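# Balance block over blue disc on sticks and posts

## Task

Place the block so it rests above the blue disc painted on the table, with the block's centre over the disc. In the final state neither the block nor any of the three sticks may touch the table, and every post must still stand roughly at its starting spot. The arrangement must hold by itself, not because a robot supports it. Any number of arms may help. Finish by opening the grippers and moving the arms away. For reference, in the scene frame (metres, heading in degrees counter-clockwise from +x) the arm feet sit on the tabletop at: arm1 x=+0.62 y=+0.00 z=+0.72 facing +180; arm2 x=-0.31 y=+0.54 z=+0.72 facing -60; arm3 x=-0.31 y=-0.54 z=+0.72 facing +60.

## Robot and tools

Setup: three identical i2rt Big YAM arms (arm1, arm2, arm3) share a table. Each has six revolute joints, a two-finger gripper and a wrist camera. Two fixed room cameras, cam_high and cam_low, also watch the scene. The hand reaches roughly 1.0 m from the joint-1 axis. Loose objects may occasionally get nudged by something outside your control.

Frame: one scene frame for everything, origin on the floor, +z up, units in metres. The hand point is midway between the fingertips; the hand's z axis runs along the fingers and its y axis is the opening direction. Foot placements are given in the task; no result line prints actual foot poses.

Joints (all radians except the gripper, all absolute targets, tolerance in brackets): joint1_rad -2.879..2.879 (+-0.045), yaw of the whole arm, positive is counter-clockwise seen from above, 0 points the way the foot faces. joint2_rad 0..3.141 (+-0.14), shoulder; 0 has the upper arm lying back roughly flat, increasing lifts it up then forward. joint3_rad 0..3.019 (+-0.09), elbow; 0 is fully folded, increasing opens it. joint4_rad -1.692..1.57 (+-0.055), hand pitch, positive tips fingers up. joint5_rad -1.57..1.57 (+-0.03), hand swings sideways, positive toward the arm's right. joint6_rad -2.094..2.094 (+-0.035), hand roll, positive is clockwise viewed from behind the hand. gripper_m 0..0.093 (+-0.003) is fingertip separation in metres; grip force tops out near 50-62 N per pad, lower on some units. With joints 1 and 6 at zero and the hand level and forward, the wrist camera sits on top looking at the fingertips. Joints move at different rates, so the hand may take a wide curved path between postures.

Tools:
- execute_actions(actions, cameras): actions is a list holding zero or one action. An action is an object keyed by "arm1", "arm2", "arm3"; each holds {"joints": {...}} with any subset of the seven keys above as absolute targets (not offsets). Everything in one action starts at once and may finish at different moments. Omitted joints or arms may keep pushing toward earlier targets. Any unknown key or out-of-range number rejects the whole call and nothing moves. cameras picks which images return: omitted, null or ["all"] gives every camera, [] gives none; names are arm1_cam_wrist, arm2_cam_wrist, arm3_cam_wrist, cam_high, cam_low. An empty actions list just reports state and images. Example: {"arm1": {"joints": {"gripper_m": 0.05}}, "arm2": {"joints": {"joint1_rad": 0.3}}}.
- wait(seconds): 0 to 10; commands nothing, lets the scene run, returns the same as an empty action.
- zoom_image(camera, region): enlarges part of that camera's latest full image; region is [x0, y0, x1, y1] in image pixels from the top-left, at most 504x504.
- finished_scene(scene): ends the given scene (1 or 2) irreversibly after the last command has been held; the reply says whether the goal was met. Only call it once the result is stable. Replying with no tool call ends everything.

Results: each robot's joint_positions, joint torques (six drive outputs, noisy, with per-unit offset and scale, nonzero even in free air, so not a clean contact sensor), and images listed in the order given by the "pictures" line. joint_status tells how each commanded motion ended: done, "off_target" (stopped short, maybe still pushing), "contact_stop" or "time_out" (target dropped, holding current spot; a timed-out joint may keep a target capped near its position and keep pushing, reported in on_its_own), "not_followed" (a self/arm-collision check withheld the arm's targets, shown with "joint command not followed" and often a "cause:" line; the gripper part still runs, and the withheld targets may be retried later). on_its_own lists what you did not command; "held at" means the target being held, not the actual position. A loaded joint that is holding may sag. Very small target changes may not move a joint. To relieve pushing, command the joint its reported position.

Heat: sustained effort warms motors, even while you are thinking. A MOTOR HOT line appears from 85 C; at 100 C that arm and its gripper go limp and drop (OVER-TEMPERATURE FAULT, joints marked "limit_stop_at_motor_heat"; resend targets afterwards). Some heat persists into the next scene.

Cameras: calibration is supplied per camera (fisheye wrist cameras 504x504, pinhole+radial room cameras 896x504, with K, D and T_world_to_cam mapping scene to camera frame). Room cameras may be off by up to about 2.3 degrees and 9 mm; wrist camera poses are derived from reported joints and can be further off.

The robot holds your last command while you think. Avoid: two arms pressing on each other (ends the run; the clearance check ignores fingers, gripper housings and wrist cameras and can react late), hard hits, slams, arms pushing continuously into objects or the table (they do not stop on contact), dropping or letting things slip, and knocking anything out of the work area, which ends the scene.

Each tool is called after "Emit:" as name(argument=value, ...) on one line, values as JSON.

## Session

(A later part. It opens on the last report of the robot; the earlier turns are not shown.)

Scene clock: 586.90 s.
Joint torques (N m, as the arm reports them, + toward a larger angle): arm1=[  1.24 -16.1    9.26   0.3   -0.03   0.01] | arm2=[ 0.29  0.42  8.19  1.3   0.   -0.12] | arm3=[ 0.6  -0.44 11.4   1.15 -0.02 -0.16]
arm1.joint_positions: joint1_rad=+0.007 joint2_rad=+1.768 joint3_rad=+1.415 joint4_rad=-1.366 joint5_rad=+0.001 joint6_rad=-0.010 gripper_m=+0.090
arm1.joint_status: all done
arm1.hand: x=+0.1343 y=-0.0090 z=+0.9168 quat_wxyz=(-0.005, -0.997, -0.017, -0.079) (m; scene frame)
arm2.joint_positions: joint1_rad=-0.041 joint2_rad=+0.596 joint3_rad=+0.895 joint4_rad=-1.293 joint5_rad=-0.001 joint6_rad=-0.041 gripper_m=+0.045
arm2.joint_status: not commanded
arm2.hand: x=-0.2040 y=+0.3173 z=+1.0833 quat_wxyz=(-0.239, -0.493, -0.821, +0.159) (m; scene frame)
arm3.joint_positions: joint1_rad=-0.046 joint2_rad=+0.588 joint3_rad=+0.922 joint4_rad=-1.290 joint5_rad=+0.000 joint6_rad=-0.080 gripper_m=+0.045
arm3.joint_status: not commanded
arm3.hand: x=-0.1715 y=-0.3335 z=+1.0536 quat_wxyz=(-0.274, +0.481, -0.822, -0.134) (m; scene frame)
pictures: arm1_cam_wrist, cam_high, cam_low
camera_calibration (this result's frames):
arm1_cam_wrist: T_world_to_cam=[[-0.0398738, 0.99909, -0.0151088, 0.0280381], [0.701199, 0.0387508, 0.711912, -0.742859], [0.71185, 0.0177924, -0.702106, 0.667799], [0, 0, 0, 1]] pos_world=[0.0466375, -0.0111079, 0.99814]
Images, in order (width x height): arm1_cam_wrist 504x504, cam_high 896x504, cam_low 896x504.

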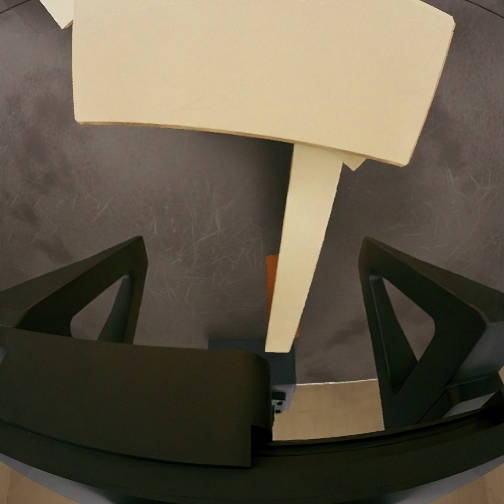

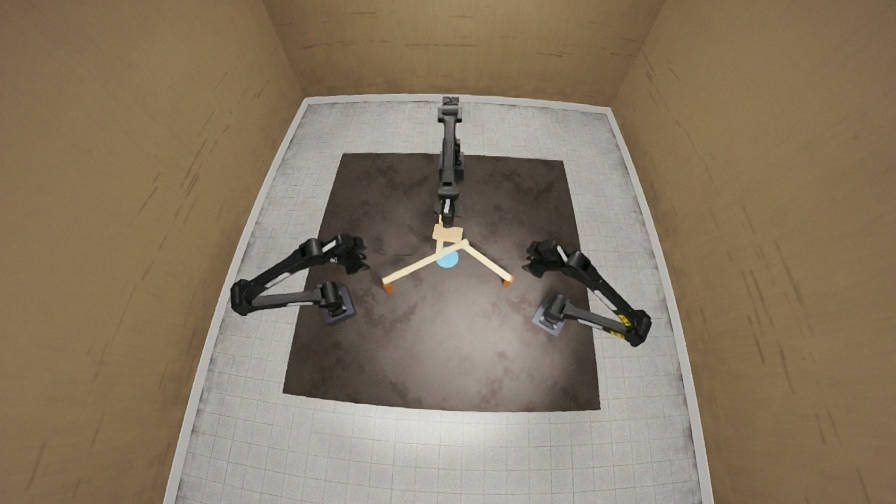

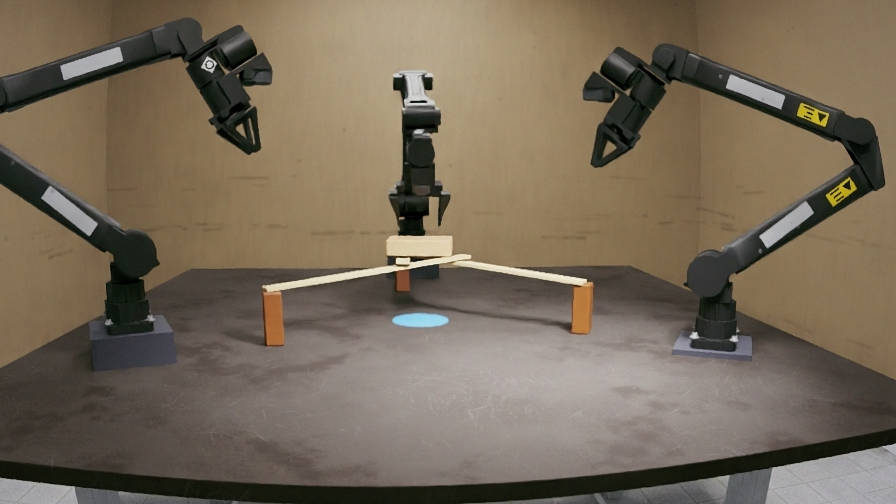

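Emit:
execute_actions(actions=[{"arm1":{"joints":{"joint3_rad":1.61,"joint4_rad":-1.29,"joint6_rad":-1.46,"gripper_m":0.093}},"arm2":{"joints":{"joint1_rad":0.005,"joint2_rad":1.22,"joint3_rad":0.78,"joint4_rad":-0.95,"gripper_m":0.07}}}], cameras=[])

Emit:
execute_actions(actions=[{"arm1":{"joints":{"joint2_rad":1.83}}}], cameras=["arm1_cam_wrist","arm2_cam_wrist","cam_low"])

Scene clock: 611.83 s.
Joint torques (N m, as the arm reports them, + toward a larger angle): arm1=[  1.34 -16.4   10.96   0.67  -0.13  -0.23] | arm2=[ 2.34 -8.52  6.94  1.41  0.   -0.12] | arm3=[ 0.55 -0.4  11.45  1.18 -0.03 -0.16]
arm1.joint_positions: joint1_rad=+0.007 joint2_rad=+1.755 joint3_rad=+1.573 joint4_rad=-1.296 joint5_rad=+0.001 joint6_rad=-1.450 gripper_m=+0.093
arm1.joint_status: all done
arm1.hand: x=+0.0622 y=-0.0099 z=+0.9791 quat_wxyz=(+0.023, -0.741, -0.671, +0.035) (m; scene frame)
arm2.joint_positions: joint1_rad=-0.007 joint2_rad=+1.228 joint3_rad=+0.779 joint4_rad=-0.962 joint5_rad=-0.001 joint6_rad=-0.042 gripper_m=+0.070
arm2.joint_status: all done
arm2.hand: x=-0.1522 y=+0.2348 z=+0.8791 quat_wxyz=(-0.069, -0.498, -0.863, +0.045) (m; scene frame)
arm3.joint_positions: joint1_rad=-0.046 joint2_rad=+0.588 joint3_rad=+0.922 joint4_rad=-1.290 joint5_rad=+0.000 joint6_rad=-0.080 gripper_m=+0.045
arm3.joint_status: not commanded
arm3.hand: x=-0.1715 y=-0.3335 z=+1.0536 quat_wxyz=(-0.274, +0.481, -0.822, -0.134) (m; scene frame)
pictures: none
No camera images: the call's "cameras" was empty. Leave "cameras" out to get every camera's image.

Scene clock: 612.83 s.
Joint torques (N m, as the arm reports them, + toward a larger angle): arm1=[  1.2  -15.58  10.37   0.56  -0.13  -0.21] | arm2=[ 2.61 -8.52  7.02  1.45  0.   -0.13] | arm3=[ 0.67 -0.41 11.45  1.18 -0.02 -0.16]
arm1.joint_positions: joint1_rad=+0.007 joint2_rad=+1.835 joint3_rad=+1.573 joint4_rad=-1.296 joint5_rad=+0.001 joint6_rad=-1.450 gripper_m=+0.093
arm1.joint_status: all done
arm1.hand: x=+0.0607 y=-0.0104 z=+0.9364 quat_wxyz=(-0.003, -0.741, -0.672, +0.005) (m; scene frame)
arm2.joint_positions: joint1_rad=-0.007 joint2_rad=+1.228 joint3_rad=+0.779 joint4_rad=-0.962 joint5_rad=-0.001 joint6_rad=-0.042 gripper_m=+0.070
arm2.joint_status: not commanded
arm2.hand: x=-0.1522 y=+0.2348 z=+0.8791 quat_wxyz=(-0.069, -0.498, -0.863, +0.045) (m; scene frame)
arm3.joint_positions: joint1_rad=-0.046 joint2_rad=+0.588 joint3_rad=+0.922 joint4_rad=-1.290 joint5_rad=+0.000 joint6_rad=-0.080 gripper_m=+0.045
arm3.joint_status: not commanded
arm3.hand: x=-0.1715 y=-0.3335 z=+1.0536 quat_wxyz=(-0.274, +0.481, -0.822, -0.134) (m; scene frame)
pictures: arm1_cam_wrist, arm2_cam_wrist, cam_low
camera_calibration (this result's frames):
arm1_cam_wrist: T_world_to_cam=[[-0.99591, 0.0903488, -0.0000816307, 0.0613057], [0.0732499, 0.807957, 0.58467, -0.539817], [0.0528903, 0.582273, -0.811271, 0.882115], [0, 0, 0, 1]] pos_world=[0.0539412, -0.0830215, 1.03125]
arm2_cam_wrist: T_world_to_cam=[[-0.86351, -0.504213, 0.0109584, -0.019914], [-0.445972, 0.773552, 0.450252, -0.645688], [-0.2355, 0.38391, -0.892834, 0.784231], [0, 0, 0, 1]] pos_world=[-0.120468, 0.188358, 0.991129]
Images, in order (width x height): arm1_cam_wrist 504x504, arm2_cam_wrist 504x504, cam_low 896x504.

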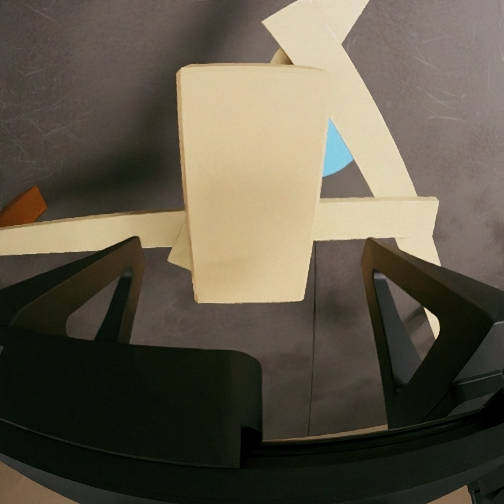

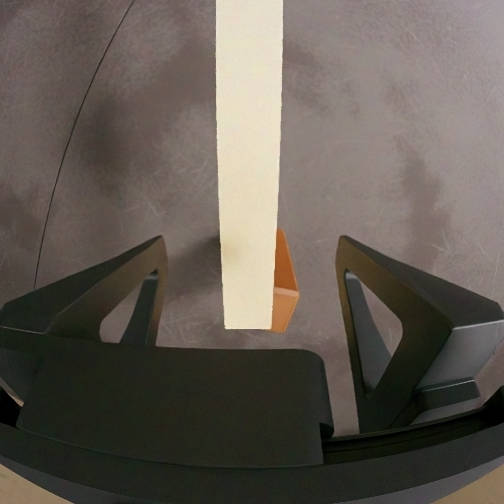

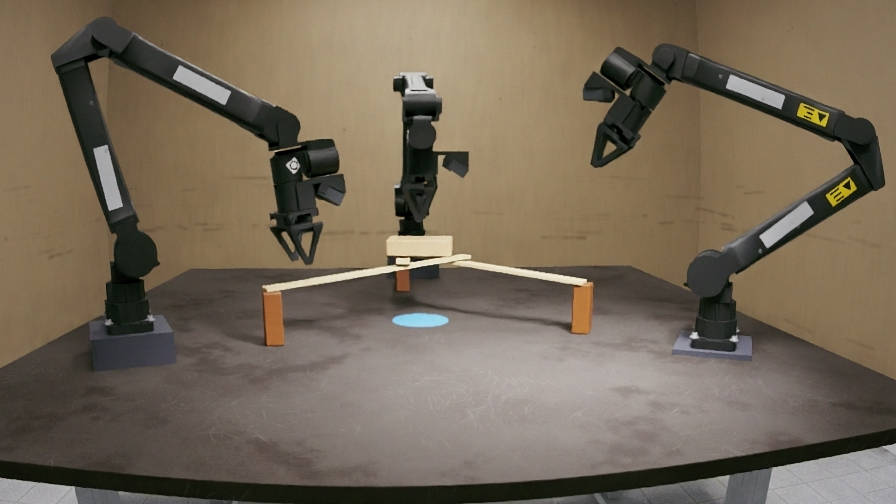

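Emit:
execute_actions(actions=[])

Scene clock: 634.10 s.
Joint torques (N m, as the arm reports them, + toward a larger angle): arm1=[  1.09 -16.28  10.63   0.5   -0.13  -0.2 ] | arm2=[ 2.49 -8.36  7.04  1.4  -0.01 -0.12] | arm3=[ 0.47 -0.65 11.47  1.19 -0.03 -0.16]
arm1.joint_positions: joint1_rad=+0.007 joint2_rad=+1.835 joint3_rad=+1.573 joint4_rad=-1.296 joint5_rad=+0.001 joint6_rad=-1.450 gripper_m=+0.093
arm1.joint_status: all done
arm1.hand: x=+0.0607 y=-0.0104 z=+0.9364 quat_wxyz=(-0.003, -0.741, -0.672, +0.005) (m; scene frame)
arm2.joint_positions: joint1_rad=-0.007 joint2_rad=+1.228 joint3_rad=+0.779 joint4_rad=-0.962 joint5_rad=-0.001 joint6_rad=-0.042 gripper_m=+0.070
arm2.joint_status: not commanded
arm2.hand: x=-0.1522 y=+0.2348 z=+0.8791 quat_wxyz=(-0.069, -0.498, -0.863, +0.045) (m; scene frame)
arm3.joint_positions: joint1_rad=-0.046 joint2_rad=+0.588 joint3_rad=+0.922 joint4_rad=-1.290 joint5_rad=+0.000 joint6_rad=-0.080 gripper_m=+0.045
arm3.joint_status: not commanded
arm3.hand: x=-0.1715 y=-0.3335 z=+1.0536 quat_wxyz=(-0.274, +0.481, -0.822, -0.134) (m; scene frame)
pictures: arm1_cam_wrist, arm2_cam_wrist, arm3_cam_wrist, cam_high, cam_low
camera_calibration (this result's frames):
arm1_cam_wrist: T_world_to_cam=[[-0.99591, 0.0903488, -0.0000816307, 0.0613057], [0.0732499, 0.807957, 0.58467, -0.539817], [0.0528903, 0.582273, -0.811271, 0.882115], [0, 0, 0, 1]] pos_world=[0.0539412, -0.0830215, 1.03125]
arm2_cam_wrist: T_world_to_cam=[[-0.86351, -0.504213, 0.0109584, -0.019914], [-0.445972, 0.773552, 0.450252, -0.645688], [-0.2355, 0.38391, -0.892834, 0.784231], [0, 0, 0, 1]] pos_world=[-0.120468, 0.188358, 0.991129]
arm3_cam_wrist: T_world_to_cam=[[0.864507, -0.497998, 0.0680128, -0.0909893], [-0.499993, -0.865896, 0.0151822, -0.386801], [0.0513313, -0.0471311, -0.997569, 1.17136], [0, 0, 0, 1]] pos_world=[-0.174864, -0.325035, 1.18057]
Images, in order (width x height): arm1_cam_wrist 504x504, arm2_cam_wrist 504x504, arm3_cam_wrist 504x504, cam_high 896x504, cam_low 896x504.

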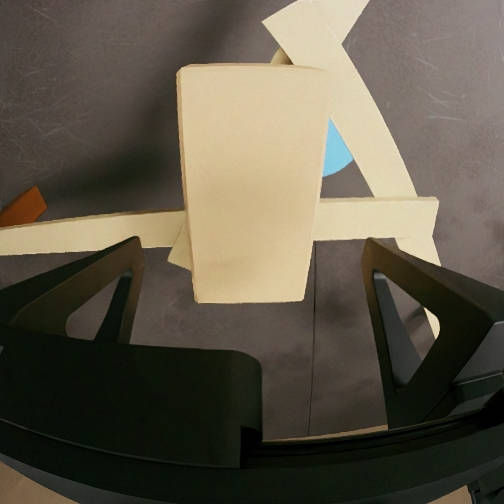

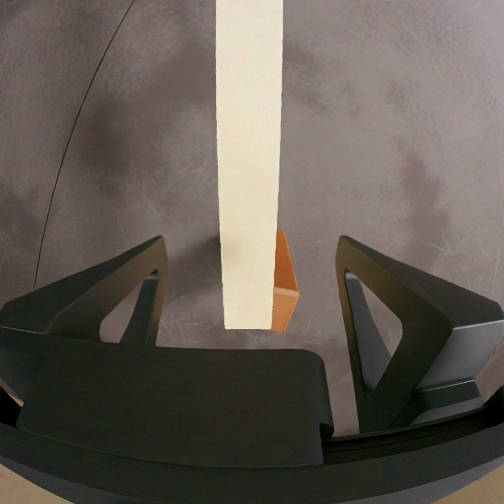

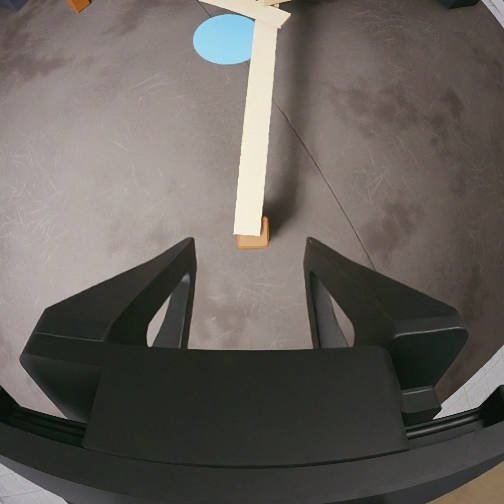

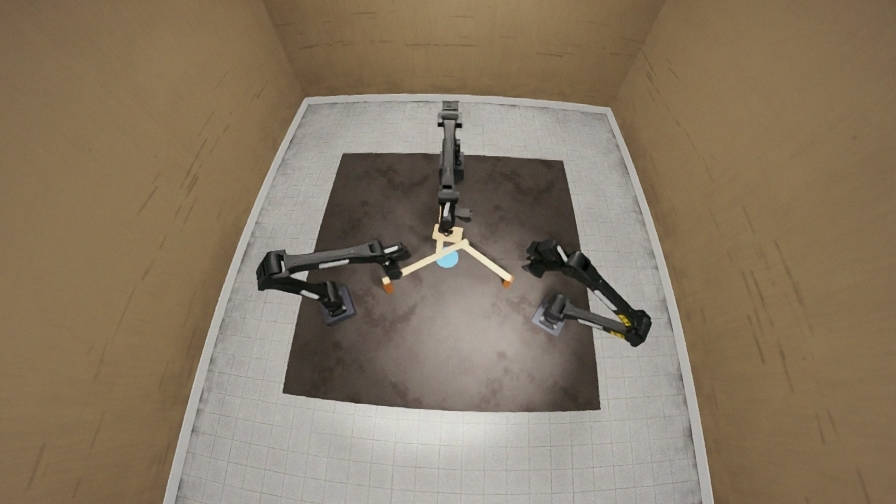

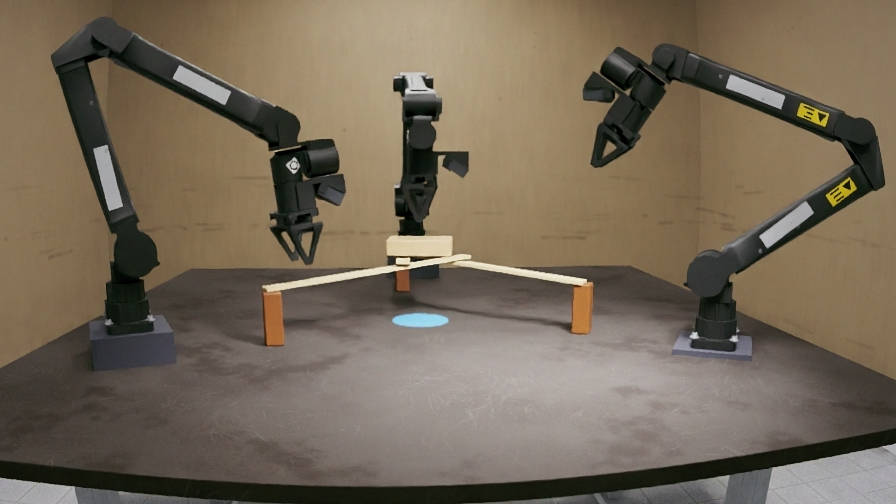

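Emit:
execute_actions(actions=[{"arm1":{"joints":{"joint2_rad":1.875,"joint3_rad":1.497,"joint4_rad":-1.18}}}], cameras=["arm1_cam_wrist","cam_low"])

Scene clock: 645.97 s.
Joint torques (N m, as the arm reports them, + toward a larger angle): arm1=[  1.06 -16.47   8.38   0.64  -0.14  -0.21] | arm2=[ 2.44 -8.25  7.02  1.43  0.01 -0.12] | arm3=[ 0.48 -0.54 11.44  1.15 -0.02 -0.16]
arm1.joint_positions: joint1_rad=+0.007 joint2_rad=+1.876 joint3_rad=+1.486 joint4_rad=-1.191 joint5_rad=+0.001 joint6_rad=-1.451 gripper_m=+0.093
arm1.joint_status: all done
arm1.hand: x=+0.0685 y=-0.0109 z=+0.8828 quat_wxyz=(-0.011, -0.741, -0.672, -0.004) (m; scene frame)
arm2.joint_positions: joint1_rad=-0.007 joint2_rad=+1.228 joint3_rad=+0.779 joint4_rad=-0.962 joint5_rad=-0.001 joint6_rad=-0.042 gripper_m=+0.070
arm2.joint_status: not commanded
arm2.hand: x=-0.1522 y=+0.2348 z=+0.8791 quat_wxyz=(-0.069, -0.498, -0.863, +0.045) (m; scene frame)
arm3.joint_positions: joint1_rad=-0.046 joint2_rad=+0.588 joint3_rad=+0.922 joint4_rad=-1.290 joint5_rad=+0.000 joint6_rad=-0.080 gripper_m=+0.045
arm3.joint_status: not commanded
arm3.hand: x=-0.1715 y=-0.3335 z=+1.0536 quat_wxyz=(-0.274, +0.481, -0.822, -0.134) (m; scene frame)
pictures: arm1_cam_wrist, cam_low
camera_calibration (this result's frames):
arm1_cam_wrist: T_world_to_cam=[[-0.995689, 0.0897081, -0.0235762, 0.0897715], [0.0588792, 0.807692, 0.586657, -0.509502], [0.0716703, 0.58274, -0.809492, 0.835668], [0, 0, 0, 1]] pos_world=[0.059491, -0.0835103, 0.977486]
Images, in order (width x height): arm1_cam_wrist 504x504, cam_low 896x504.

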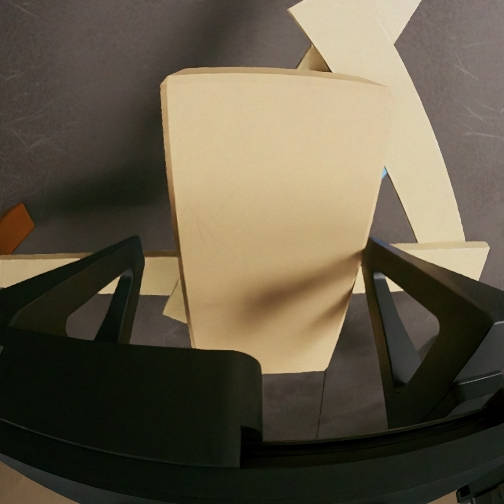

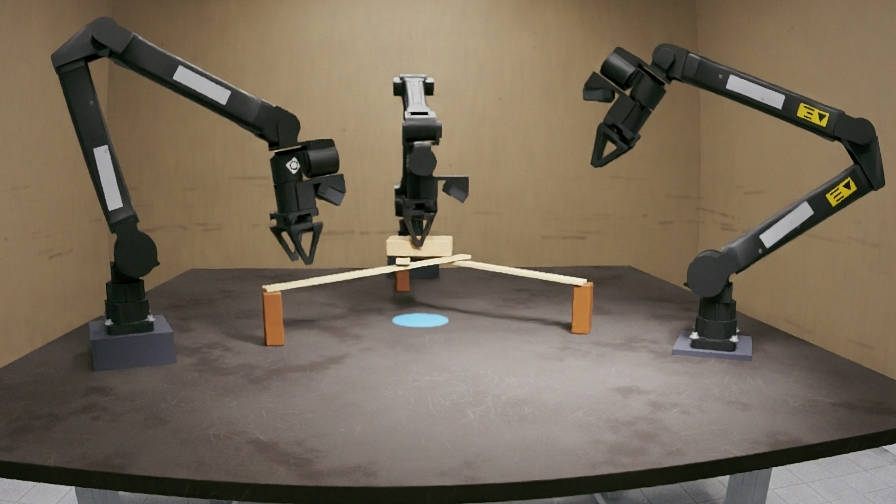

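Centre with q4 then close.

Emit:
execute_actions(actions=[{"arm1":{"joints":{"joint4_rad":-1.135}}}], cameras=["arm1_cam_wrist"])

Scene clock: 651.60 s.
Joint torques (N m, as the arm reports them, + toward a larger angle): arm1=[  1.23 -15.98   8.3    0.79  -0.13  -0.21] | arm2=[ 2.44 -8.29  7.01  1.45  0.   -0.12] | arm3=[ 0.58 -0.53 11.41  1.15 -0.03 -0.16]
arm1.joint_positions: joint1_rad=+0.007 joint2_rad=+1.876 joint3_rad=+1.486 joint4_rad=-1.147 joint5_rad=+0.001 joint6_rad=-1.451 gripper_m=+0.093
arm1.joint_status: all done
arm1.hand: x=+0.0575 y=-0.0111 z=+0.8828 quat_wxyz=(+0.004, -0.741, -0.672, +0.012) (m; scene frame)
arm2.joint_positions: joint1_rad=-0.007 joint2_rad=+1.228 joint3_rad=+0.779 joint4_rad=-0.962 joint5_rad=-0.001 joint6_rad=-0.042 gripper_m=+0.070
arm2.joint_status: not commanded
arm2.hand: x=-0.1522 y=+0.2348 z=+0.8791 quat_wxyz=(-0.069, -0.498, -0.863, +0.045) (m; scene frame)
arm3.joint_positions: joint1_rad=-0.046 joint2_rad=+0.588 joint3_rad=+0.922 joint4_rad=-1.290 joint5_rad=+0.000 joint6_rad=-0.080 gripper_m=+0.045
arm3.joint_status: not commanded
arm3.hand: x=-0.1715 y=-0.3335 z=+1.0536 quat_wxyz=(-0.274, +0.481, -0.822, -0.134) (m; scene frame)
pictures: arm1_cam_wrist
camera_calibration (this result's frames):
arm1_cam_wrist: T_world_to_cam=[[-0.995706, 0.0902107, 0.0207678, 0.0397278], [0.0853785, 0.80824, 0.582631, -0.506626], [0.0357742, 0.581902, -0.812472, 0.841291], [0, 0, 0, 1]] pos_world=[0.0527157, -0.0836577, 0.977875]
Images, in order (width x height): arm1_cam_wrist 504x504.

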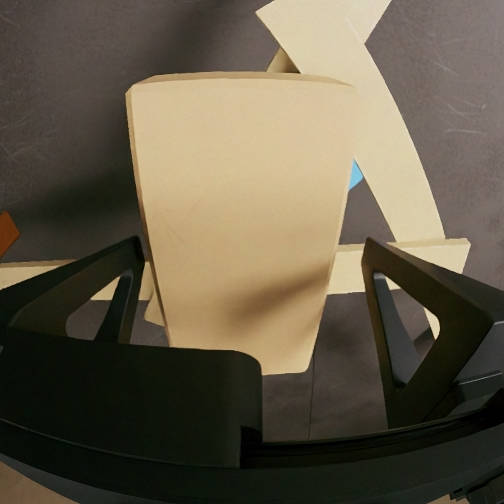

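Emit:
execute_actions(actions=[{"arm1":{"joints":{"gripper_m":0.05}}}], cameras=[])

Emit:
execute_actions(actions=[{"arm1":{"joints":{"joint2_rad":1.82}}}], cameras=["arm1_cam_wrist","cam_low"])

Scene clock: 657.47 s.
Joint torques (N m, as the arm reports them, + toward a larger angle): arm1=[  1.06 -16.4    8.36   0.74  -0.14  -0.2 ] | arm2=[ 2.43 -8.22  7.04  1.42  0.   -0.12] | arm3=[ 0.54 -0.57 11.45  1.17 -0.03 -0.16]
arm1.joint_positions: joint1_rad=+0.007 joint2_rad=+1.876 joint3_rad=+1.485 joint4_rad=-1.144 joint5_rad=+0.001 joint6_rad=-1.451 gripper_m=+0.069
arm1.joint_status: gripper_m off_target (ended at +0.069, target +0.050)
arm1.hand: x=+0.0570 y=-0.0111 z=+0.8827 quat_wxyz=(+0.005, -0.741, -0.672, +0.013) (m; scene frame)
arm2.joint_positions: joint1_rad=-0.007 joint2_rad=+1.228 joint3_rad=+0.779 joint4_rad=-0.962 joint5_rad=-0.001 joint6_rad=-0.042 gripper_m=+0.070
arm2.joint_status: not commanded
arm2.hand: x=-0.1522 y=+0.2348 z=+0.8791 quat_wxyz=(-0.069, -0.498, -0.863, +0.045) (m; scene frame)
arm3.joint_positions: joint1_rad=-0.046 joint2_rad=+0.588 joint3_rad=+0.922 joint4_rad=-1.290 joint5_rad=+0.000 joint6_rad=-0.080 gripper_m=+0.045
arm3.joint_status: not commanded
arm3.hand: x=-0.1715 y=-0.3335 z=+1.0536 quat_wxyz=(-0.274, +0.481, -0.822, -0.134) (m; scene frame)
pictures: none
No camera images: the call's "cameras" was empty. Leave "cameras" out to get every camera's image.

Scene clock: 658.03 s.
Joint torques (N m, as the arm reports them, + toward a larger angle): arm1=[  1.15 -19.43   8.3    0.68  -0.12  -0.19] | arm2=[ 2.59 -8.3   7.01  1.46 -0.01 -0.12] | arm3=[ 0.63 -0.47 11.45  1.15 -0.02 -0.15]
arm1.joint_positions: joint1_rad=+0.007 joint2_rad=+1.873 joint3_rad=+1.485 joint4_rad=-1.144 joint5_rad=+0.001 joint6_rad=-1.451 gripper_m=+0.069
arm1.joint_status: all done
arm1.hand: x=+0.0568 y=-0.0111 z=+0.8846 quat_wxyz=(+0.006, -0.741, -0.672, +0.015) (m; scene frame)
arm2.joint_positions: joint1_rad=-0.007 joint2_rad=+1.228 joint3_rad=+0.779 joint4_rad=-0.962 joint5_rad=-0.001 joint6_rad=-0.042 gripper_m=+0.070
arm2.joint_status: not commanded
arm2.hand: x=-0.1522 y=+0.2348 z=+0.8791 quat_wxyz=(-0.069, -0.498, -0.863, +0.045) (m; scene frame)
arm3.joint_positions: joint1_rad=-0.046 joint2_rad=+0.588 joint3_rad=+0.922 joint4_rad=-1.290 joint5_rad=+0.000 joint6_rad=-0.080 gripper_m=+0.045
arm3.joint_status: not commanded
arm3.hand: x=-0.1715 y=-0.3335 z=+1.0536 quat_wxyz=(-0.274, +0.481, -0.822, -0.134) (m; scene frame)
pictures: arm1_cam_wrist, cam_low
camera_calibration (this result's frames):
arm1_cam_wrist: T_world_to_cam=[[-0.995634, 0.0895185, 0.026462, 0.0339516], [0.0881505, 0.808363, 0.582047, -0.507219], [0.0307131, 0.581838, -0.812725, 0.843232], [0, 0, 0, 1]] pos_world=[0.0526167, -0.0836465, 0.979643]
Images, in order (width x height): arm1_cam_wrist 504x504, cam_low 896x504.

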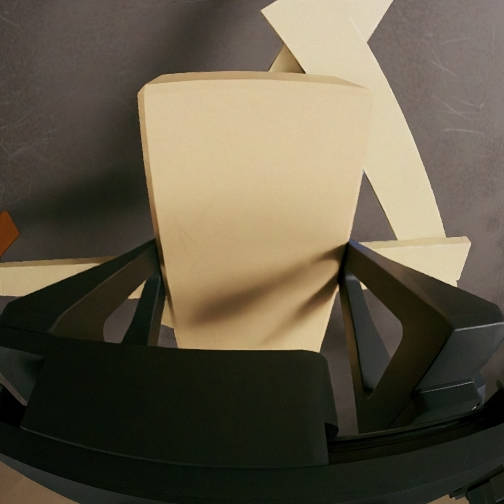

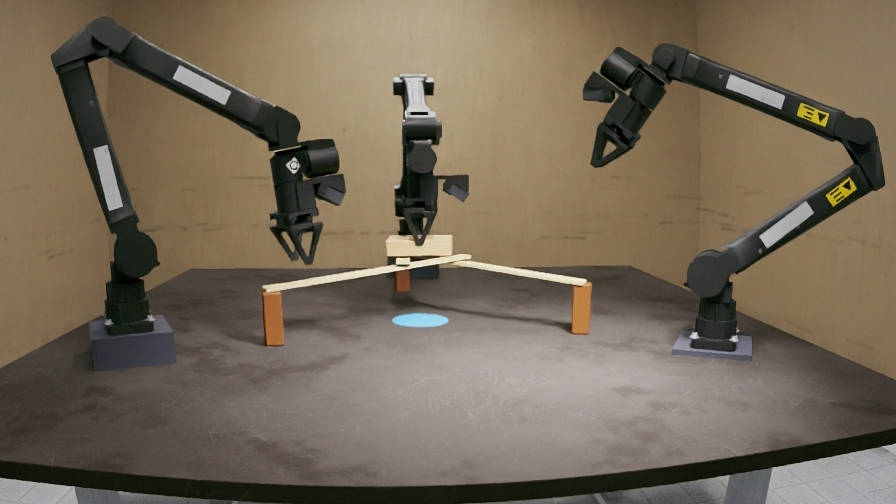

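Emit:
execute_actions(actions=[{"arm1":{"joints":{"joint2_rad":1.76}}}], cameras=["cam_low"])

Scene clock: 663.57 s.
Joint torques (N m, as the arm reports them, + toward a larger angle): arm1=[  1.15 -16.98   9.74   0.81  -0.13  -0.19] | arm2=[ 2.38 -8.46  7.01  1.41  0.   -0.12] | arm3=[ 0.57 -0.55 11.44  1.15 -0.02 -0.15]
arm1.joint_positions: joint1_rad=+0.007 joint2_rad=+1.792 joint3_rad=+1.477 joint4_rad=-1.144 joint5_rad=+0.001 joint6_rad=-1.451 gripper_m=+0.069
arm1.joint_status: all done
arm1.hand: x=+0.0571 y=-0.0106 z=+0.9251 quat_wxyz=(+0.030, -0.740, -0.671, +0.042) (m; scene frame)
arm2.joint_positions: joint1_rad=-0.007 joint2_rad=+1.228 joint3_rad=+0.779 joint4_rad=-0.962 joint5_rad=-0.001 joint6_rad=-0.042 gripper_m=+0.070
arm2.joint_status: not commanded
arm2.hand: x=-0.1522 y=+0.2348 z=+0.8791 quat_wxyz=(-0.069, -0.498, -0.863, +0.045) (m; scene frame)
arm3.joint_positions: joint1_rad=-0.046 joint2_rad=+0.588 joint3_rad=+0.922 joint4_rad=-1.290 joint5_rad=+0.000 joint6_rad=-0.080 gripper_m=+0.045
arm3.joint_status: not commanded
arm3.hand: x=-0.1715 y=-0.3335 z=+1.0536 quat_wxyz=(-0.274, +0.481, -0.822, -0.134) (m; scene frame)
pictures: cam_low
Images, in order (width x height): cam_low 896x504.

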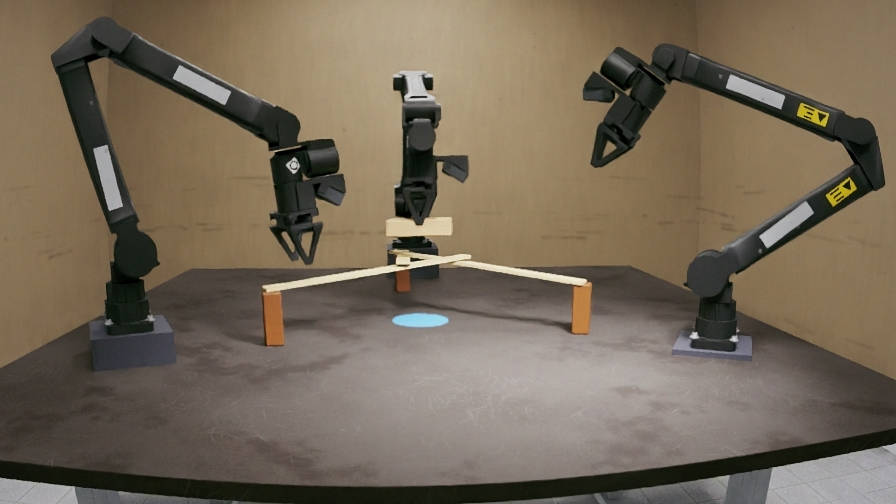

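Emit:
execute_actions(actions=[{"arm1":{"joints":{"joint2_rad":1.85,"joint3_rad":1.68,"joint4_rad":-1.215,"joint6_rad":-1.55}}}], cameras=[])

Scene clock: 670.47 s.
Joint torques (N m, as the arm reports them, + toward a larger angle): arm1=[  1.08 -17.8   12.58   0.1   -0.12  -0.14] | arm2=[ 2.41 -8.3   6.99  1.46  0.   -0.13] | arm3=[ 0.61 -0.51 11.43  1.15 -0.03 -0.16]
arm1.joint_positions: joint1_rad=+0.007 joint2_rad=+1.867 joint3_rad=+1.619 joint4_rad=-1.207 joint5_rad=+0.001 joint6_rad=-1.540 gripper_m=+0.069
arm1.joint_status: all done
arm1.hand: x=+0.0229 y=-0.0113 z=+0.9372 quat_wxyz=(+0.033, -0.709, -0.703, +0.042) (m; scene frame)
arm2.joint_positions: joint1_rad=-0.007 joint2_rad=+1.228 joint3_rad=+0.779 joint4_rad=-0.962 joint5_rad=-0.001 joint6_rad=-0.042 gripper_m=+0.070
arm2.joint_status: not commanded
arm2.hand: x=-0.1522 y=+0.2348 z=+0.8791 quat_wxyz=(-0.069, -0.498, -0.863, +0.045) (m; scene frame)
arm3.joint_positions: joint1_rad=-0.046 joint2_rad=+0.588 joint3_rad=+0.922 joint4_rad=-1.290 joint5_rad=+0.000 joint6_rad=-0.080 gripper_m=+0.045
arm3.joint_status: not commanded
arm3.hand: x=-0.1715 y=-0.3335 z=+1.0536 quat_wxyz=(-0.274, +0.481, -0.822, -0.134) (m; scene frame)
pictures: none
No camera images: the call's "cameras" was empty. Leave "cameras" out to get every camera's image.

Emit:
execute_actions(actions=[{"arm1":{"joints":{"joint2_rad":1.92,"joint3_rad":1.72}}}], cameras=["arm1_cam_wrist","cam_low"])

Scene clock: 674.47 s.
Joint torques (N m, as the arm reports them, + toward a larger angle): arm1=[  1.11 -17.97  12.22   0.22  -0.13  -0.2 ] | arm2=[ 2.4  -8.39  7.    1.45 -0.01 -0.12] | arm3=[ 0.59 -0.5  11.46  1.13 -0.03 -0.16]
arm1.joint_positions: joint1_rad=+0.007 joint2_rad=+1.932 joint3_rad=+1.662 joint4_rad=-1.210 joint5_rad=+0.001 joint6_rad=-1.541 gripper_m=+0.069
arm1.joint_status: all done
arm1.hand: x=+0.0094 y=-0.0118 z=+0.9165 quat_wxyz=(+0.024, -0.709, -0.704, +0.033) (m; scene frame)
arm2.joint_positions: joint1_rad=-0.007 joint2_rad=+1.228 joint3_rad=+0.779 joint4_rad=-0.962 joint5_rad=-0.001 joint6_rad=-0.042 gripper_m=+0.070
arm2.joint_status: not commanded
arm2.hand: x=-0.1522 y=+0.2348 z=+0.8791 quat_wxyz=(-0.069, -0.498, -0.863, +0.045) (m; scene frame)
arm3.joint_positions: joint1_rad=-0.046 joint2_rad=+0.588 joint3_rad=+0.922 joint4_rad=-1.290 joint5_rad=+0.000 joint6_rad=-0.080 gripper_m=+0.045
arm3.joint_status: not commanded
arm3.hand: x=-0.1715 y=-0.3335 z=+1.0536 quat_wxyz=(-0.274, +0.481, -0.822, -0.134) (m; scene frame)
pictures: arm1_cam_wrist, cam_low
camera_calibration (this result's frames):
arm1_cam_wrist: T_world_to_cam=[[-0.996847, 0.00102841, 0.0793408, -0.0635264], [0.047124, 0.812149, 0.581544, -0.520138], [-0.0638384, 0.58345, -0.809637, 0.869079], [0, 0, 0, 1]] pos_world=[0.0166655, -0.0845689, 1.01116]
Images, in order (width x height): arm1_cam_wrist 504x504, cam_low 896x504.

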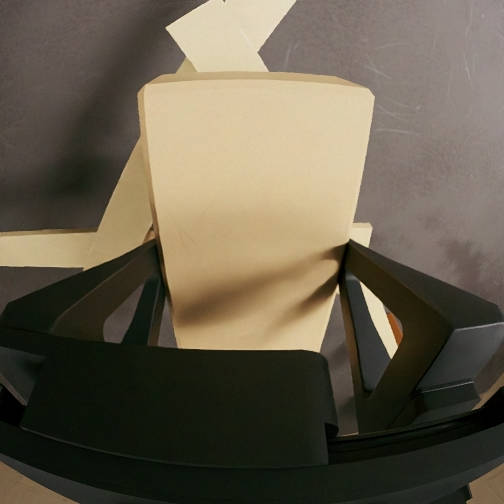

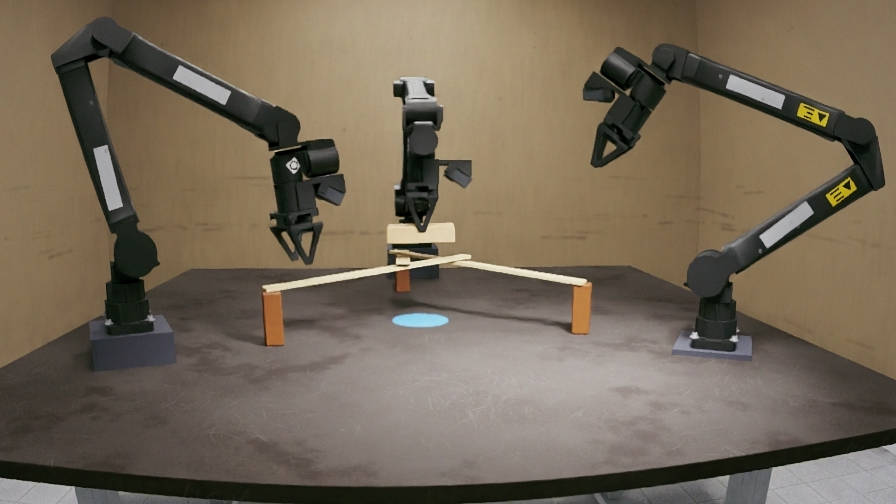

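Emit:
execute_actions(actions=[{"arm1":{"joints":{"joint2_rad":1.95,"joint4_rad":-1.265}}}], cameras=["arm1_cam_wrist","cam_low"])

Scene clock: 683.43 s.
Joint torques (N m, as the arm reports them, + toward a larger angle): arm1=[  1.25 -17.44  12.07  -0.2   -0.12  -0.22] | arm2=[ 2.39 -8.25  7.01  1.41  0.01 -0.13] | arm3=[ 0.63 -0.6  11.46  1.15 -0.03 -0.15]
arm1.joint_positions: joint1_rad=+0.007 joint2_rad=+1.955 joint3_rad=+1.662 joint4_rad=-1.256 joint5_rad=+0.001 joint6_rad=-1.541 gripper_m=+0.069
arm1.joint_status: all done
arm1.hand: x=+0.0213 y=-0.0117 z=+0.9024 quat_wxyz=(+0.001, -0.710, -0.704, +0.008) (m; scene frame)
arm2.joint_positions: joint1_rad=-0.007 joint2_rad=+1.228 joint3_rad=+0.779 joint4_rad=-0.962 joint5_rad=-0.001 joint6_rad=-0.042 gripper_m=+0.070
arm2.joint_status: not commanded
arm2.hand: x=-0.1522 y=+0.2348 z=+0.8791 quat_wxyz=(-0.069, -0.498, -0.863, +0.045) (m; scene frame)
arm3.joint_positions: joint1_rad=-0.046 joint2_rad=+0.588 joint3_rad=+0.922 joint4_rad=-1.290 joint5_rad=+0.000 joint6_rad=-0.080 gripper_m=+0.045
arm3.joint_status: not commanded
arm3.hand: x=-0.1715 y=-0.3335 z=+1.0536 quat_wxyz=(-0.274, +0.481, -0.822, -0.134) (m; scene frame)
pictures: arm1_cam_wrist, cam_low
camera_calibration (this result's frames):
arm1_cam_wrist: T_world_to_cam=[[-0.999946, 0.000176997, 0.0103997, 0.0117377], [0.00622401, 0.811268, 0.584642, -0.514547], [-0.00833344, 0.584675, -0.811225, 0.858662], [0, 0, 0, 1]] pos_world=[0.0220952, -0.0846048, 0.997272]
Images, in order (width x height): arm1_cam_wrist 504x504, cam_low 896x504.

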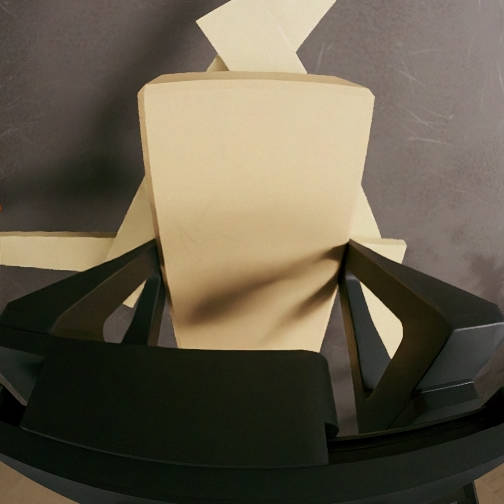

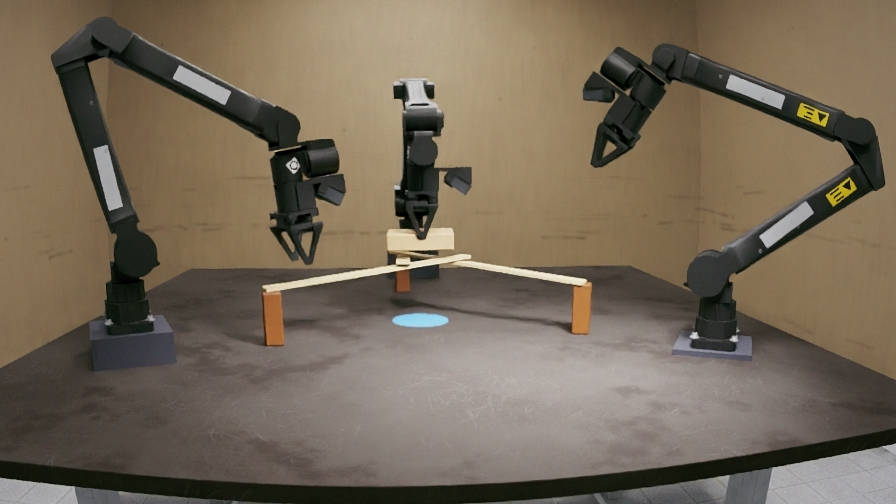

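Centred well. Lower ~.017.

Emit:
execute_actions(actions=[{"arm1":{"joints":{"joint2_rad":1.977}}}], cameras=["cam_low"])

Emit:
zoom_image(camera="cam_low", region=[340, 190, 520, 300])

Scene clock: 690.17 s.
Joint torques (N m, as the arm reports them, + toward a larger angle): arm1=[  1.26 -17.74  12.11  -0.24  -0.13  -0.23] | arm2=[ 2.47 -8.43  7.04  1.43  0.01 -0.13] | arm3=[ 0.52 -0.51 11.46  1.16 -0.02 -0.16]
arm1.joint_positions: joint1_rad=+0.007 joint2_rad=+1.984 joint3_rad=+1.662 joint4_rad=-1.256 joint5_rad=+0.001 joint6_rad=-1.541 gripper_m=+0.069
arm1.joint_status: all done
arm1.hand: x=+0.0226 y=-0.0119 z=+0.8859 quat_wxyz=(-0.009, -0.710, -0.704, -0.002) (m; scene frame)
arm2.joint_positions: joint1_rad=-0.007 joint2_rad=+1.228 joint3_rad=+0.779 joint4_rad=-0.962 joint5_rad=-0.001 joint6_rad=-0.042 gripper_m=+0.070
arm2.joint_status: not commanded
arm2.hand: x=-0.1522 y=+0.2348 z=+0.8791 quat_wxyz=(-0.069, -0.498, -0.863, +0.045) (m; scene frame)
arm3.joint_positions: joint1_rad=-0.046 joint2_rad=+0.588 joint3_rad=+0.922 joint4_rad=-1.290 joint5_rad=+0.000 joint6_rad=-0.080 gripper_m=+0.045
arm3.joint_status: not commanded
arm3.hand: x=-0.1715 y=-0.3335 z=+1.0536 quat_wxyz=(-0.274, +0.481, -0.822, -0.134) (m; scene frame)
pictures: cam_low
Images, in order (width x height): cam_low 896x504.

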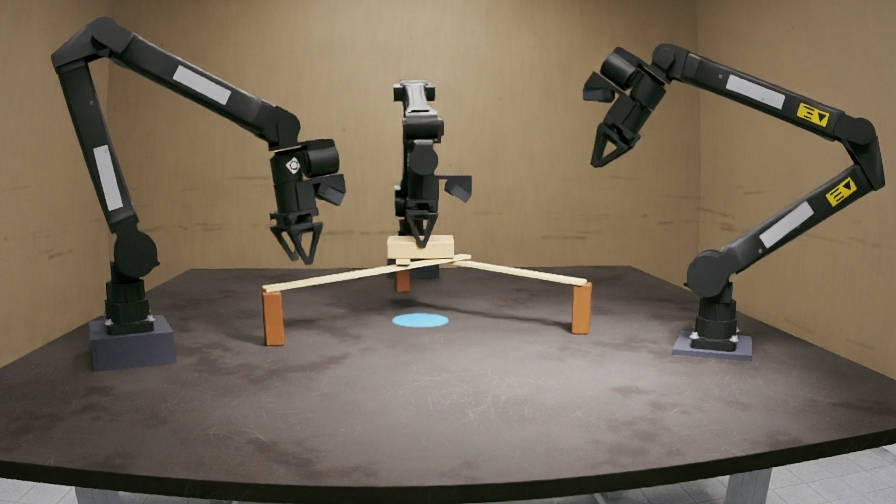

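Region (340, 190, 520, 300) of cam_low's 896x504 image, scaled by 2.800, with more detail than that image has.

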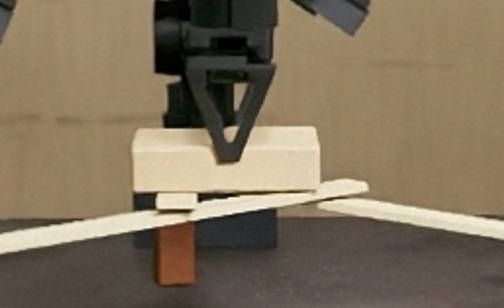

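Emit:
execute_actions(actions=[{"arm1":{"joints":{"gripper_m":0.093,"joint3_rad":1.69}}}], cameras=["arm1_cam_wrist"])

Emit:
execute_actions(actions=[{"arm1":{"joints":{"joint2_rad":1.82}}}], cameras=["arm1_cam_wrist","arm2_cam_wrist","cam_low"])

Scene clock: 697.93 s.
Joint torques (N m, as the arm reports them, + toward a larger angle): arm1=[  1.45 -17.77   9.7   -0.21  -0.13  -0.2 ] | arm2=[ 2.49 -8.32  7.03  1.47  0.   -0.12] | arm3=[ 0.4  -0.55 11.46  1.15 -0.03 -0.16]
arm1.joint_positions: joint1_rad=+0.007 joint2_rad=+1.984 joint3_rad=+1.662 joint4_rad=-1.256 joint5_rad=+0.001 joint6_rad=-1.541 gripper_m=+0.093
arm1.joint_status: all done
arm1.hand: x=+0.0226 y=-0.0119 z=+0.8859 quat_wxyz=(-0.009, -0.710, -0.704, -0.002) (m; scene frame)
arm2.joint_positions: joint1_rad=-0.007 joint2_rad=+1.228 joint3_rad=+0.779 joint4_rad=-0.962 joint5_rad=-0.001 joint6_rad=-0.042 gripper_m=+0.070
arm2.joint_status: not commanded
arm2.hand: x=-0.1522 y=+0.2348 z=+0.8791 quat_wxyz=(-0.069, -0.498, -0.863, +0.045) (m; scene frame)
arm3.joint_positions: joint1_rad=-0.046 joint2_rad=+0.588 joint3_rad=+0.922 joint4_rad=-1.290 joint5_rad=+0.000 joint6_rad=-0.080 gripper_m=+0.045
arm3.joint_status: not commanded
arm3.hand: x=-0.1715 y=-0.3335 z=+1.0536 quat_wxyz=(-0.274, +0.481, -0.822, -0.134) (m; scene frame)
pictures: arm1_cam_wrist
camera_calibration (this result's frames):
arm1_cam_wrist: T_world_to_cam=[[-0.999834, -0.000144914, -0.0182008, 0.0385098], [-0.0107685, 0.810892, 0.585097, -0.504832], [0.0146741, 0.585196, -0.810759, 0.844493], [0, 0, 0, 1]] pos_world=[0.020675, -0.084824, 0.980757]
Images, in order (width x height): arm1_cam_wrist 504x504.

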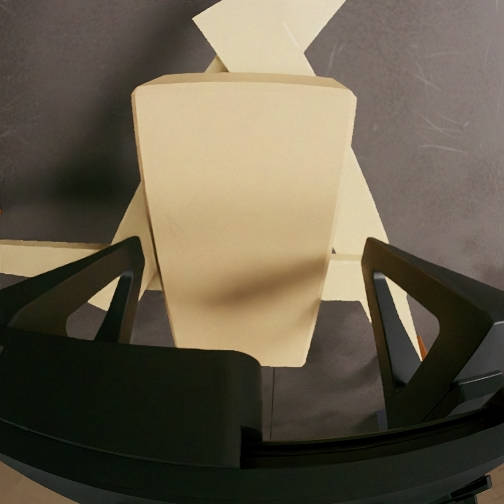

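Scene clock: 699.00 s.
Joint torques (N m, as the arm reports them, + toward a larger angle): arm1=[  1.15 -15.73  10.47   0.13  -0.13  -0.19] | arm2=[ 2.47 -8.36  7.02  1.46  0.   -0.11] | arm3=[ 0.61 -0.53 11.44  1.17 -0.02 -0.15]
arm1.joint_positions: joint1_rad=+0.007 joint2_rad=+1.812 joint3_rad=+1.662 joint4_rad=-1.257 joint5_rad=+0.001 joint6_rad=-1.541 gripper_m=+0.093
arm1.joint_status: all done
arm1.hand: x=+0.0223 y=-0.0107 z=+0.9850 quat_wxyz=(+0.050, -0.708, -0.702, +0.060) (m; scene frame)
arm2.joint_positions: joint1_rad=-0.007 joint2_rad=+1.228 joint3_rad=+0.779 joint4_rad=-0.962 joint5_rad=-0.001 joint6_rad=-0.042 gripper_m=+0.070
arm2.joint_status: not commanded
arm2.hand: x=-0.1522 y=+0.2348 z=+0.8791 quat_wxyz=(-0.069, -0.498, -0.863, +0.045) (m; scene frame)
arm3.joint_positions: joint1_rad=-0.046 joint2_rad=+0.588 joint3_rad=+0.922 joint4_rad=-1.290 joint5_rad=+0.000 joint6_rad=-0.080 gripper_m=+0.045
arm3.joint_status: not commanded
arm3.hand: x=-0.1715 y=-0.3335 z=+1.0536 quat_wxyz=(-0.274, +0.481, -0.822, -0.134) (m; scene frame)
pictures: arm1_cam_wrist, arm2_cam_wrist, cam_low
camera_calibration (this result's frames):
arm1_cam_wrist: T_world_to_cam=[[-0.988371, 0.00204304, 0.15205, -0.127862], [0.090166, 0.813041, 0.575182, -0.556167], [-0.122448, 0.582203, -0.80377, 0.920302], [0, 0, 0, 1]] pos_world=[0.0364609, -0.0833554, 1.07905]
arm2_cam_wrist: T_world_to_cam=[[-0.86351, -0.504213, 0.0109584, -0.019914], [-0.445972, 0.773552, 0.450252, -0.645688], [-0.2355, 0.38391, -0.892834, 0.784231], [0, 0, 0, 1]] pos_world=[-0.120468, 0.188358, 0.991129]
Images, in order (width x height): arm1_cam_wrist 504x504, arm2_cam_wrist 504x504, cam_low 896x504.

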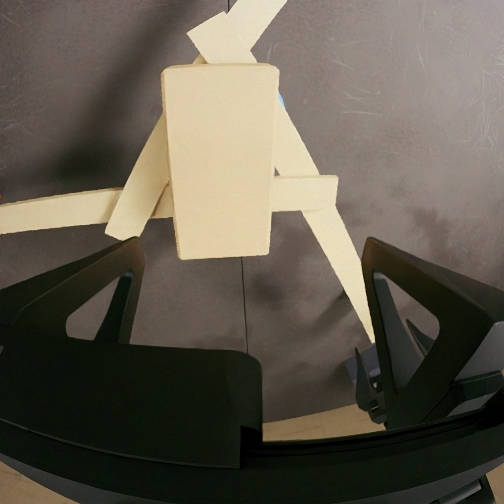

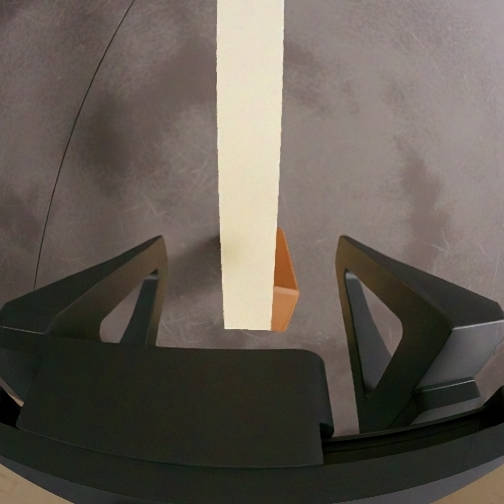

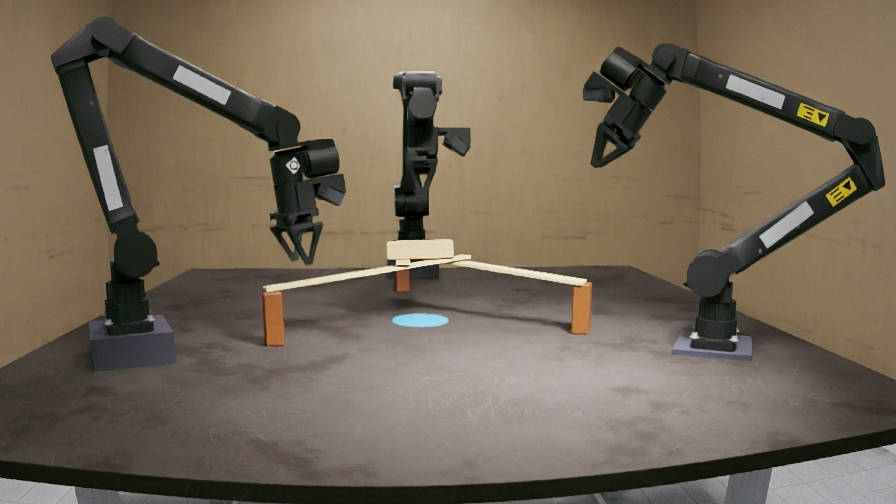

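Stable; leave stick 2. Retreat.

Emit:
execute_actions(actions=[{"arm1":{"joints":{"joint2_rad":1.0}},"arm2":{"joints":{"joint2_rad":0.6}}}], cameras=["cam_high"])

Emit:
zoom_image(camera="cam_high", region=[360, 160, 540, 310])

Scene clock: 705.23 s.
Joint torques (N m, as the arm reports them, + toward a larger angle): arm1=[ 0.88 -5.6   8.35  1.45 -0.1  -0.13] | arm2=[ 2.52 -0.16  8.32  2.29  0.01 -0.12] | arm3=[ 0.58 -0.53 11.42  1.14 -0.03 -0.16]
arm1.joint_positions: joint1_rad=+0.007 joint2_rad=+1.010 joint3_rad=+1.677 joint4_rad=-1.258 joint5_rad=+0.001 joint6_rad=-1.541 gripper_m=+0.093
arm1.joint_status: all done
arm1.hand: x=+0.2321 y=-0.0014 z=+1.3909 quat_wxyz=(+0.318, -0.630, -0.621, +0.341) (m; scene frame)
arm2.joint_positions: joint1_rad=-0.007 joint2_rad=+0.594 joint3_rad=+0.779 joint4_rad=-0.962 joint5_rad=-0.001 joint6_rad=-0.042 gripper_m=+0.070
arm2.joint_status: all done
arm2.hand: x=-0.1729 y=+0.2757 z=+1.0740 quat_wxyz=(-0.328, -0.460, -0.798, +0.209) (m; scene frame)
arm3.joint_positions: joint1_rad=-0.046 joint2_rad=+0.588 joint3_rad=+0.922 joint4_rad=-1.290 joint5_rad=+0.000 joint6_rad=-0.080 gripper_m=+0.045
arm3.joint_status: not commanded
arm3.hand: x=-0.1715 y=-0.3335 z=+1.0536 quat_wxyz=(-0.274, +0.481, -0.822, -0.134) (m; scene frame)
pictures: cam_high
Images, in order (width x height): cam_high 896x504.

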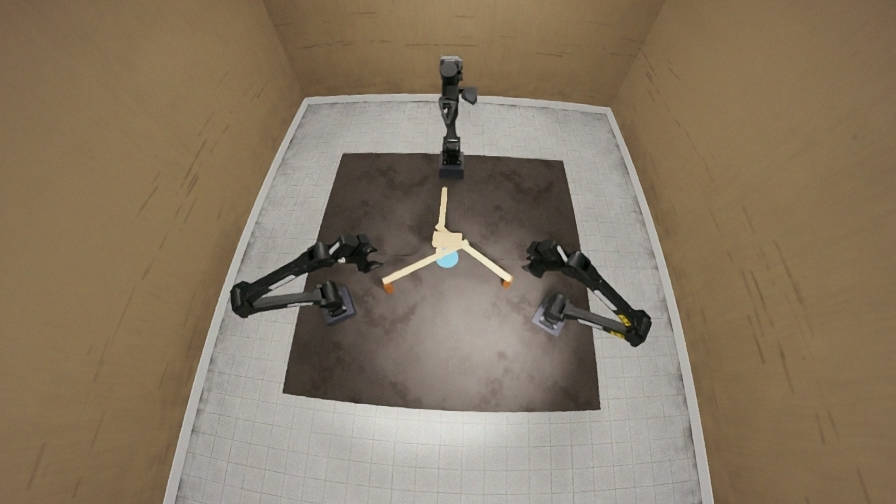

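Region (360, 160, 540, 310) of cam_high's 896x504 image, scaled by 2.800, with more detail than that image has.

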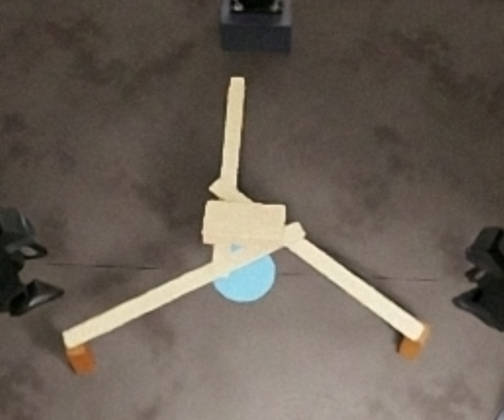

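Emit:
finished_scene(scene=1)

The scene is finished: the task was done.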